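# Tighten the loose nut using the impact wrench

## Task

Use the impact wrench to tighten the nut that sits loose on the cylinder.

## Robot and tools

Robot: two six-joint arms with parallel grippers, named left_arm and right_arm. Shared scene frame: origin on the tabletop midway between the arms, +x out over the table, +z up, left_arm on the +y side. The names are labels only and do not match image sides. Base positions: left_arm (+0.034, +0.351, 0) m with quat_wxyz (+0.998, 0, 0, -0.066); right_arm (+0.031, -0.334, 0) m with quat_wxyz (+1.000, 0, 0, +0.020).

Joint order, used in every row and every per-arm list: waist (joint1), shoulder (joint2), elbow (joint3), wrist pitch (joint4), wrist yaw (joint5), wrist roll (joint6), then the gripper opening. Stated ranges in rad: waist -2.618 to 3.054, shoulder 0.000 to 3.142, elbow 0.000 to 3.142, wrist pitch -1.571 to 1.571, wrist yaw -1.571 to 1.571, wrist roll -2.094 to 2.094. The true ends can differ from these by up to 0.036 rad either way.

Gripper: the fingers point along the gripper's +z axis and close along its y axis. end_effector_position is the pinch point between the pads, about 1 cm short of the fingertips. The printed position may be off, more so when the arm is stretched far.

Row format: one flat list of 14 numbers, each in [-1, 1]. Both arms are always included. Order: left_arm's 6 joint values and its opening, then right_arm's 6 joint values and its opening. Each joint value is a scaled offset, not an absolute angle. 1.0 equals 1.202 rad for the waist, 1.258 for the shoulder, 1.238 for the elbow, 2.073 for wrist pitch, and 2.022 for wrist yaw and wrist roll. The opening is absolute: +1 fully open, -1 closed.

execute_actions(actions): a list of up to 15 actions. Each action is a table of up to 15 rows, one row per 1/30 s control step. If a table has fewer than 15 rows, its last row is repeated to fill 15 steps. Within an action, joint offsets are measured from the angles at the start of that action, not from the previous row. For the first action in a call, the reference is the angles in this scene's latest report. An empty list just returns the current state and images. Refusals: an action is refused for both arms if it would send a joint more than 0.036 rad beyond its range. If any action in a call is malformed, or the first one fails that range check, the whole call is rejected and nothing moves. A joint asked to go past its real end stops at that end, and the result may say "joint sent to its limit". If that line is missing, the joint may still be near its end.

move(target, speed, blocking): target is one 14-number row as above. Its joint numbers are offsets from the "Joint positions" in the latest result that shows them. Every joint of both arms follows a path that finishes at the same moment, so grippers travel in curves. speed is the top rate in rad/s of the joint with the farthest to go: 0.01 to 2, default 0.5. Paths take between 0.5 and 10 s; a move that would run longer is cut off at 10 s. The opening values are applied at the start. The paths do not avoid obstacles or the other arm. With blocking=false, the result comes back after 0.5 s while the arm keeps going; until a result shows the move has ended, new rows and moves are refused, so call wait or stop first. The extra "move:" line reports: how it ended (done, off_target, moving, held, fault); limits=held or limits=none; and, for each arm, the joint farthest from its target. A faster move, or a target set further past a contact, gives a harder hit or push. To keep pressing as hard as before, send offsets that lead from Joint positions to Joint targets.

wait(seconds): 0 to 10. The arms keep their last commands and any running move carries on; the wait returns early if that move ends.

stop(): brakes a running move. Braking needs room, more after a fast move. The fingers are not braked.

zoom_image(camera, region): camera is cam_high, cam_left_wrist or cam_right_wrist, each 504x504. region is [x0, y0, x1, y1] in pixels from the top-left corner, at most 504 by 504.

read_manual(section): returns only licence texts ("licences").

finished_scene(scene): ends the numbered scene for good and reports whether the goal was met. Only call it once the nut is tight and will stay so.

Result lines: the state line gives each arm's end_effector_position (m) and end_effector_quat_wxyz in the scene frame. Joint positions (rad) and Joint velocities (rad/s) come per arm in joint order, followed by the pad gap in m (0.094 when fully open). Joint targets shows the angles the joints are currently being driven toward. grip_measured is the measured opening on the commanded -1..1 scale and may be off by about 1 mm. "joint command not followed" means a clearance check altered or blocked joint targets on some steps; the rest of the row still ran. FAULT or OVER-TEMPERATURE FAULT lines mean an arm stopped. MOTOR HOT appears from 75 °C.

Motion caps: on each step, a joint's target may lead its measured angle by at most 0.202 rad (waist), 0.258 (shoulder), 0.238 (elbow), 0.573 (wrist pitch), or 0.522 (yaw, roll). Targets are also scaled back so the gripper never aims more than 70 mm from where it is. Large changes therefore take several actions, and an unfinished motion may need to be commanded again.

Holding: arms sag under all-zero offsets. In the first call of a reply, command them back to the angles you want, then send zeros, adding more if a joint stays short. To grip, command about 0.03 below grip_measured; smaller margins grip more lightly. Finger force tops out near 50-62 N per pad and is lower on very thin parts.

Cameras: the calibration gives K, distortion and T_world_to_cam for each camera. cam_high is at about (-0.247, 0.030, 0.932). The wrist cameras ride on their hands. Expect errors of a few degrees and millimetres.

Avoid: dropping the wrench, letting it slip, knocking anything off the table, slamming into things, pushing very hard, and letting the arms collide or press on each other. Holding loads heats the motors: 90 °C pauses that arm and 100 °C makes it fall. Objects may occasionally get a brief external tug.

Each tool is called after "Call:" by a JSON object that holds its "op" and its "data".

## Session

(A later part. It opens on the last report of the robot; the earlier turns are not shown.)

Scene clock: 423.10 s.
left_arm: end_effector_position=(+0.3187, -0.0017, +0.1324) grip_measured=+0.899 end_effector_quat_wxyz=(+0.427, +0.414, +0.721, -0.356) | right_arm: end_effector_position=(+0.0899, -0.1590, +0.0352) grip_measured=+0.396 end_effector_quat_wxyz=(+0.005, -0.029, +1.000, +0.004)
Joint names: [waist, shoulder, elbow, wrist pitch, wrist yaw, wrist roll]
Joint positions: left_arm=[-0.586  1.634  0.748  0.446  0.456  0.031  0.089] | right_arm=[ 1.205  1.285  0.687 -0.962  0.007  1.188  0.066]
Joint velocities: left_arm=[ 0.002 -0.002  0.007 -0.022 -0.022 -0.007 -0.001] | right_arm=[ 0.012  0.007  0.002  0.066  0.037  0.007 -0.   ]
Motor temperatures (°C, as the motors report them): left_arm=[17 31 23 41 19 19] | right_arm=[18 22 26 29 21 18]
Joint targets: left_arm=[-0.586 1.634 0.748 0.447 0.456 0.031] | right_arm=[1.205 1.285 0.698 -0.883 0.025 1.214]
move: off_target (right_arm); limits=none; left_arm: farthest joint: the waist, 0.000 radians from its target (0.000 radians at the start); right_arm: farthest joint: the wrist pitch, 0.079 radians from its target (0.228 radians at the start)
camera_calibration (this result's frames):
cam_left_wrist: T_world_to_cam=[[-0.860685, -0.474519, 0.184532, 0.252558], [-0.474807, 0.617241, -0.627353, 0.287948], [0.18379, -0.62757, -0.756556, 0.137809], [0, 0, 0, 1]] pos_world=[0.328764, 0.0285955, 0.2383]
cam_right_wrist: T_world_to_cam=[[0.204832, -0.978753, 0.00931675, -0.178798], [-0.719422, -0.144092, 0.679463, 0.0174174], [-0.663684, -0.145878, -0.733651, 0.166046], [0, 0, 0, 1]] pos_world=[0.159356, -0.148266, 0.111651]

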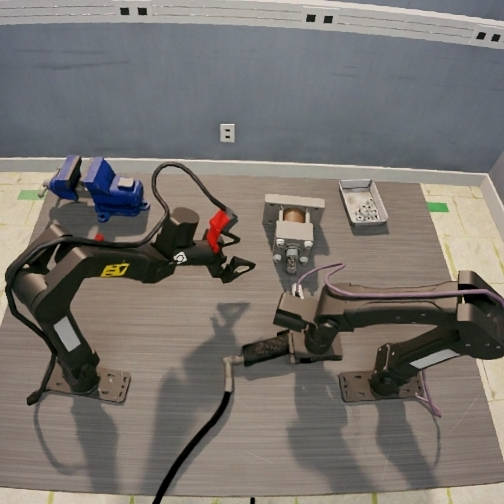

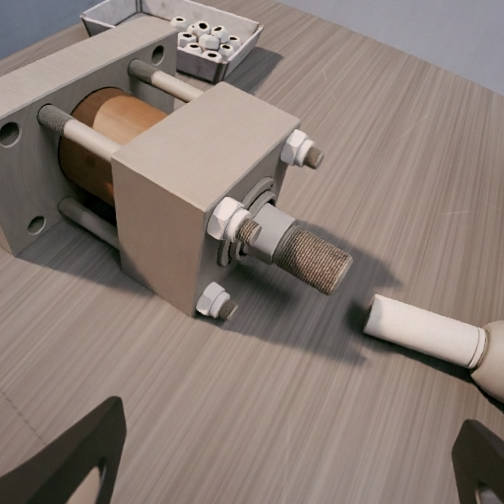

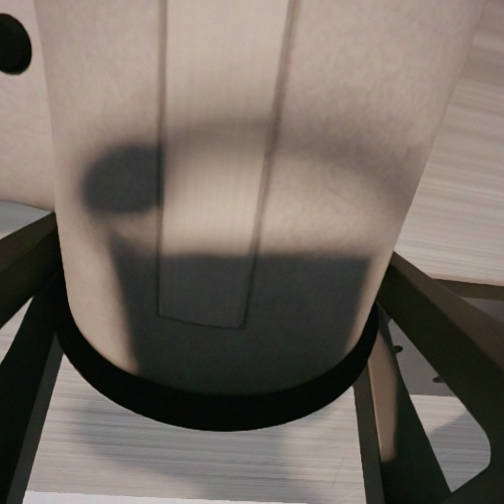

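Call:
{"op": "execute_actions", "data": {"actions": []}}

Scene clock: 426.00 s.
left_arm: end_effector_position=(+0.3187, -0.0017, +0.1324) grip_measured=+0.899 end_effector_quat_wxyz=(+0.427, +0.414, +0.721, -0.356) | right_arm: end_effector_position=(+0.0899, -0.1590, +0.0352) grip_measured=+0.396 end_effector_quat_wxyz=(+0.005, -0.029, +1.000, +0.004)
Joint names: [waist, shoulder, elbow, wrist pitch, wrist yaw, wrist roll]
Joint positions: left_arm=[-0.586  1.634  0.748  0.446  0.456  0.031  0.089] | right_arm=[ 1.205  1.285  0.687 -0.962  0.007  1.188  0.066]
Joint velocities: left_arm=[-0.007  0.002 -0.002 -0.007 -0.022 -0.066  0.   ] | right_arm=[ 0.002  0.012 -0.012 -0.081 -0.095  0.037 -0.   ]
Motor temperatures (°C, as the motors report them): left_arm=[17 31 23 41 19 19] | right_arm=[18 22 25 29 21 18]
Joint targets: left_arm=[-0.586 1.634 0.748 0.447 0.456 0.031] | right_arm=[1.205 1.285 0.698 -0.883 0.025 1.214]
camera_calibration (this result's frames):
cam_left_wrist: T_world_to_cam=[[-0.860685, -0.474519, 0.184532, 0.252558], [-0.474807, 0.617241, -0.627353, 0.287948], [0.18379, -0.62757, -0.756556, 0.137809], [0, 0, 0, 1]] pos_world=[0.328764, 0.0285955, 0.2383]
cam_right_wrist: T_world_to_cam=[[0.204832, -0.978753, 0.00931675, -0.178798], [-0.719422, -0.144092, 0.679463, 0.0174174], [-0.663684, -0.145878, -0.733651, 0.166046], [0, 0, 0, 1]] pos_world=[0.159356, -0.148266, 0.111651]

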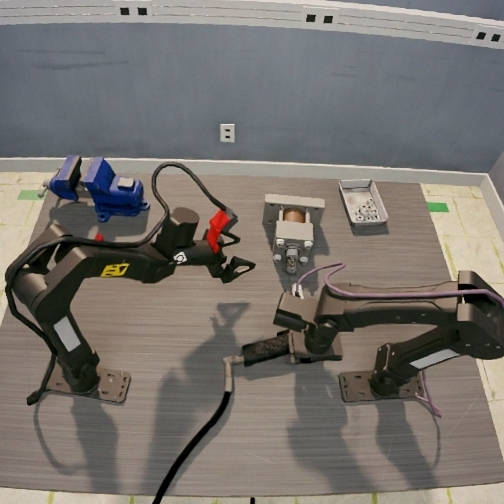

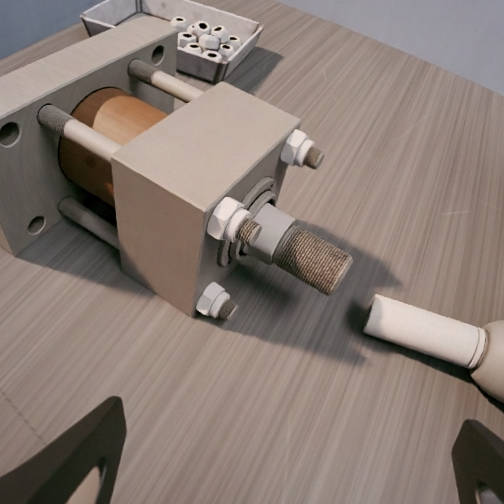

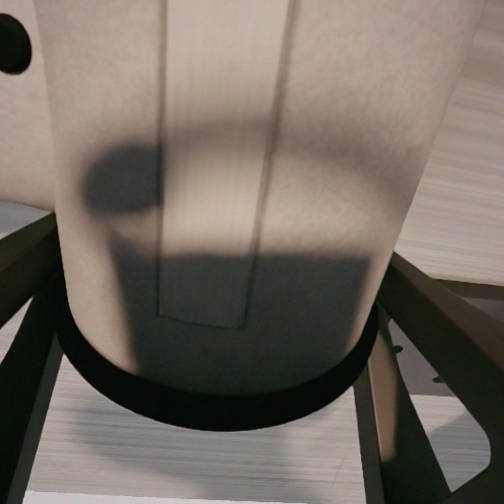

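Call:
{"op": "move", "data": {"target": [0,0,0,0,0,0,0.9,0,0,-0.025,0.04,0,0,0.2], "speed": 0.1}}

Call:
{"op": "execute_actions", "data": {"actions": [[[0,0,0,0,0,0,0.9,0,0,0,0,0,0,0.2]],[[0,0,0,0,0,0,0.9,0,0,0,0,0,0,1]]]}}

Call:
{"op": "move", "data": {"target": [0,0,0,0,0,0,0.9,0,0,0.2,-0.12,0,0,1]}}

Scene clock: 429.37 s.
left_arm: end_effector_position=(+0.3186, -0.0017, +0.1323) grip_measured=+0.899 end_effector_quat_wxyz=(+0.427, +0.414, +0.721, -0.356) | right_arm: end_effector_position=(+0.0893, -0.1607, +0.0333) grip_measured=+0.396 end_effector_quat_wxyz=(+0.004, -0.034, +0.999, +0.002)
Joint names: [waist, shoulder, elbow, wrist pitch, wrist yaw, wrist roll]
Joint positions: left_arm=[-0.586  1.634  0.748  0.445  0.456  0.031  0.089] | right_arm=[ 1.205  1.285  0.679 -0.958  0.007  1.179  0.066]
Joint velocities: left_arm=[-0.012  0.027  0.007  0.051  0.007 -0.022 -0.001] | right_arm=[-0.012 -0.002  0.002  0.007 -0.081 -0.051 -0.001]
Motor temperatures (°C, as the motors report them): left_arm=[17 31 23 40 19 19] | right_arm=[18 21 25 28 21 18]
Joint targets: left_arm=[-0.586 1.634 0.748 0.446 0.456 0.031] | right_arm=[1.205 1.285 0.657 -0.879 0.006 1.188]
move: off_target (right_arm); limits=none; left_arm: farthest joint: the wrist pitch, 0.001 radians from its target (0.000 radians at the start); right_arm: farthest joint: the wrist pitch, 0.079 radians from its target (0.083 radians at the start)
camera_calibration (this result's frames):
cam_left_wrist: T_world_to_cam=[[-0.860579, -0.474612, 0.184787, 0.252494], [-0.475167, 0.617557, -0.62677, 0.287829], [0.183356, -0.62719, -0.756976, 0.137925], [0, 0, 0, 1]] pos_world=[0.328769, 0.0285916, 0.238151]
cam_right_wrist: T_world_to_cam=[[0.213798, -0.976791, 0.0130198, -0.180905], [-0.717213, -0.147905, 0.680976, 0.0172035], [-0.663246, -0.154929, -0.73219, 0.162496], [0, 0, 0, 1]] pos_world=[0.158791, -0.148987, 0.109618]

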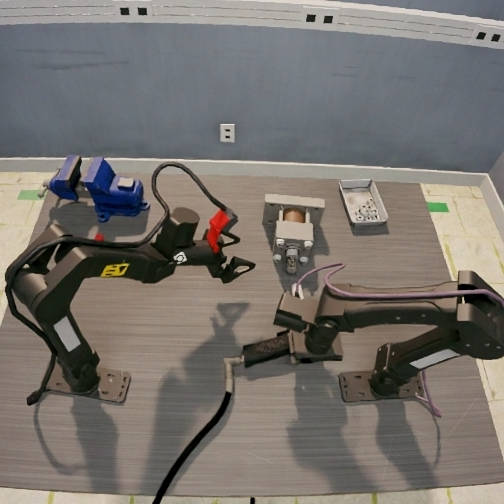

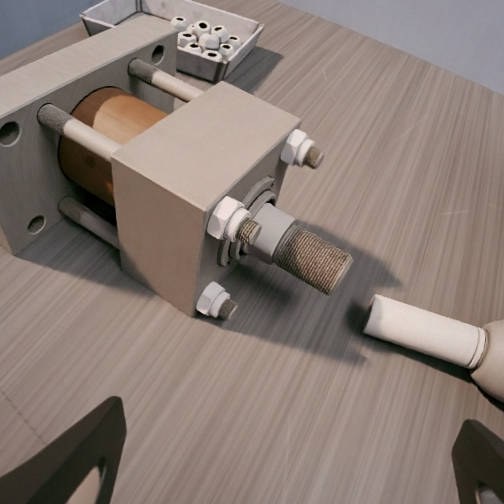

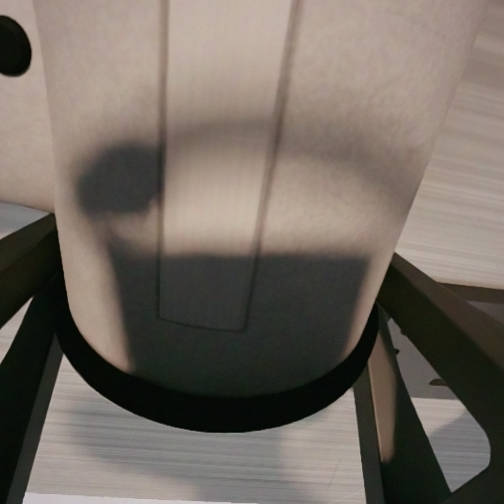

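Scene clock: 430.37 s.
left_arm: end_effector_position=(+0.3185, -0.0016, +0.1320) grip_measured=+0.899 end_effector_quat_wxyz=(+0.426, +0.414, +0.721, -0.356) | right_arm: end_effector_position=(+0.0877, -0.1619, +0.0333) grip_measured=+0.999 end_effector_quat_wxyz=(+0.000, -0.034, +0.999, -0.000)
Joint names: [waist, shoulder, elbow, wrist pitch, wrist yaw, wrist roll]
Joint positions: left_arm=[-0.586  1.634  0.748  0.444  0.456  0.031  0.089] | right_arm=[ 1.205  1.285  0.679 -0.965  0.     1.178  0.094]
Joint velocities: left_arm=[ 0.012  0.007  0.002  0.037 -0.037 -0.007 -0.001] | right_arm=[ 0.012 -0.007  0.007  0.022 -0.037  0.066  0.   ]
Motor temperatures (°C, as the motors report them): left_arm=[17 31 23 40 19 19] | right_arm=[18 21 25 28 21 18]
Joint targets: left_arm=[-0.586 1.634 0.748 0.445 0.456 0.031] | right_arm=[1.205 1.285 0.679 -0.960 0.007 1.178]
camera_calibration (this result's frames):
cam_left_wrist: T_world_to_cam=[[-0.86042, -0.474752, 0.18517, 0.252399], [-0.475706, 0.618029, -0.625895, 0.28765], [0.182704, -0.626619, -0.757607, 0.138099], [0, 0, 0, 1]] pos_world=[0.328775, 0.028586, 0.237926]
cam_right_wrist: T_world_to_cam=[[0.215427, -0.976396, 0.0155757, -0.181939], [-0.711284, -0.145966, 0.687582, 0.0154224], [-0.669078, -0.159203, -0.72594, 0.16082], [0, 0, 0, 1]] pos_world=[0.157766, -0.14979, 0.108976]

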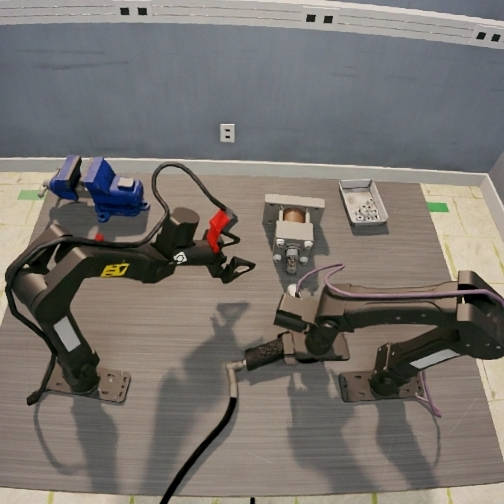

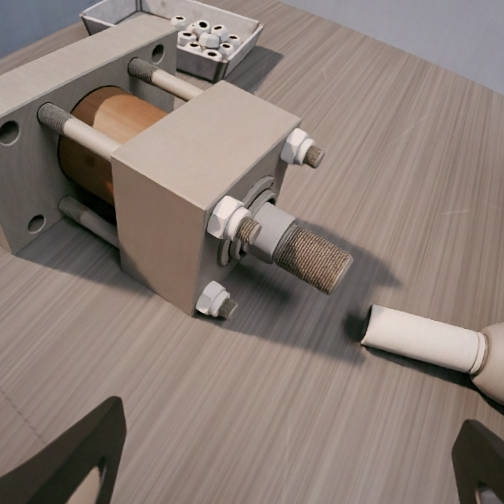

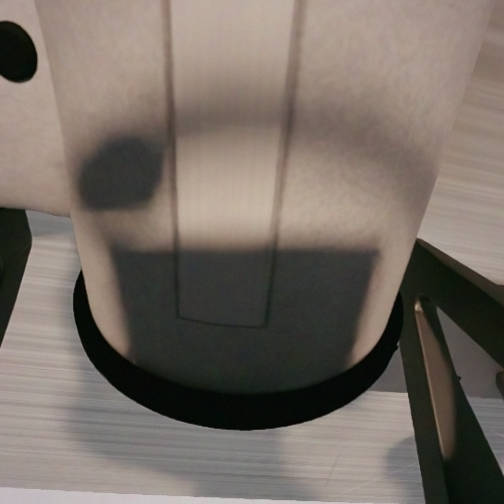

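Scene clock: 431.63 s.
left_arm: end_effector_position=(+0.3185, -0.0016, +0.1319) grip_measured=+0.899 end_effector_quat_wxyz=(+0.426, +0.414, +0.721, -0.356) | right_arm: end_effector_position=(+0.0925, -0.1467, +0.0899) grip_measured=+1.000 end_effector_quat_wxyz=(+0.000, -0.034, +0.999, +0.003)
Joint names: [waist, shoulder, elbow, wrist pitch, wrist yaw, wrist roll]
Joint positions: left_arm=[-0.586  1.634  0.748  0.443  0.456  0.031  0.089] | right_arm=[ 1.205  1.285  0.911 -1.191 -0.001  1.178  0.094]
Joint velocities: left_arm=[ 0.007  0.007 -0.012 -0.081 -0.007 -0.037 -0.001] | right_arm=[-0.007  0.012 -0.007  0.022 -0.037 -0.081 -0.001]
Motor temperatures (°C, as the motors report them): left_arm=[17 31 23 40 19 19] | right_arm=[18 21 25 28 21 18]
Joint targets: left_arm=[-0.586 1.634 0.748 0.444 0.456 0.031] | right_arm=[1.205 1.285 0.927 -1.214 0.001 1.178]
move: off_target (right_arm); limits=none; left_arm: farthest joint: the wrist pitch, 0.001 radians from its target (0.000 radians at the start); right_arm: farthest joint: the wrist pitch, 0.023 radians from its target (0.249 radians at the start)
camera_calibration (this result's frames):
cam_left_wrist: T_world_to_cam=[[-0.860314, -0.474845, 0.185425, 0.252336], [-0.476065, 0.618343, -0.625311, 0.287531], [0.182269, -0.626238, -0.758026, 0.138214], [0, 0, 0, 1]] pos_world=[0.328779, 0.0285824, 0.237777]
cam_right_wrist: T_world_to_cam=[[0.215425, -0.976474, 0.00955934, -0.168493], [-0.711627, -0.150277, 0.686298, -0.018309], [-0.668715, -0.154649, -0.727258, 0.208283], [0, 0, 0, 1]] pos_world=[0.16255, -0.13507, 0.165651]

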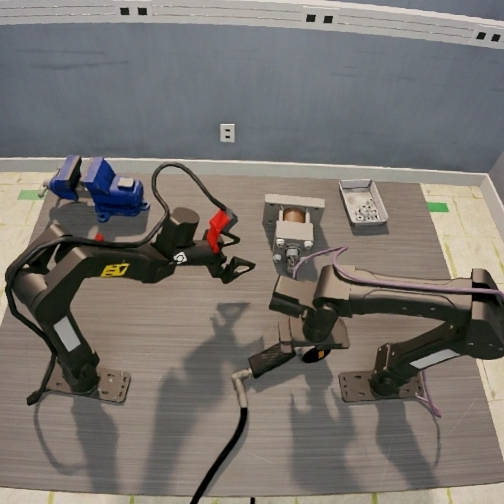

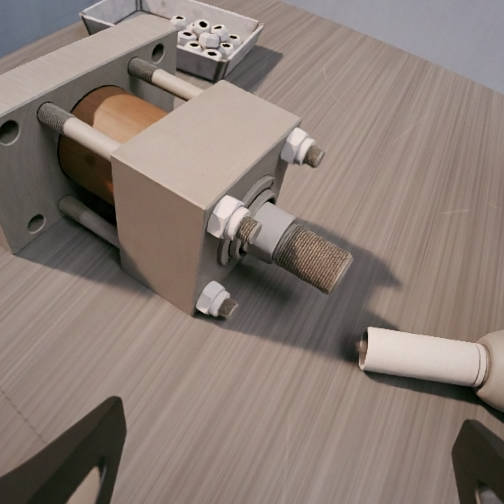

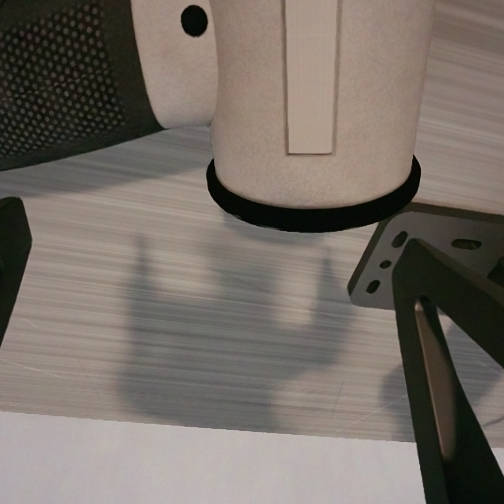

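Call:
{"op": "finished_scene", "data": {"scene": 2}}

The scene is finished: the task was done.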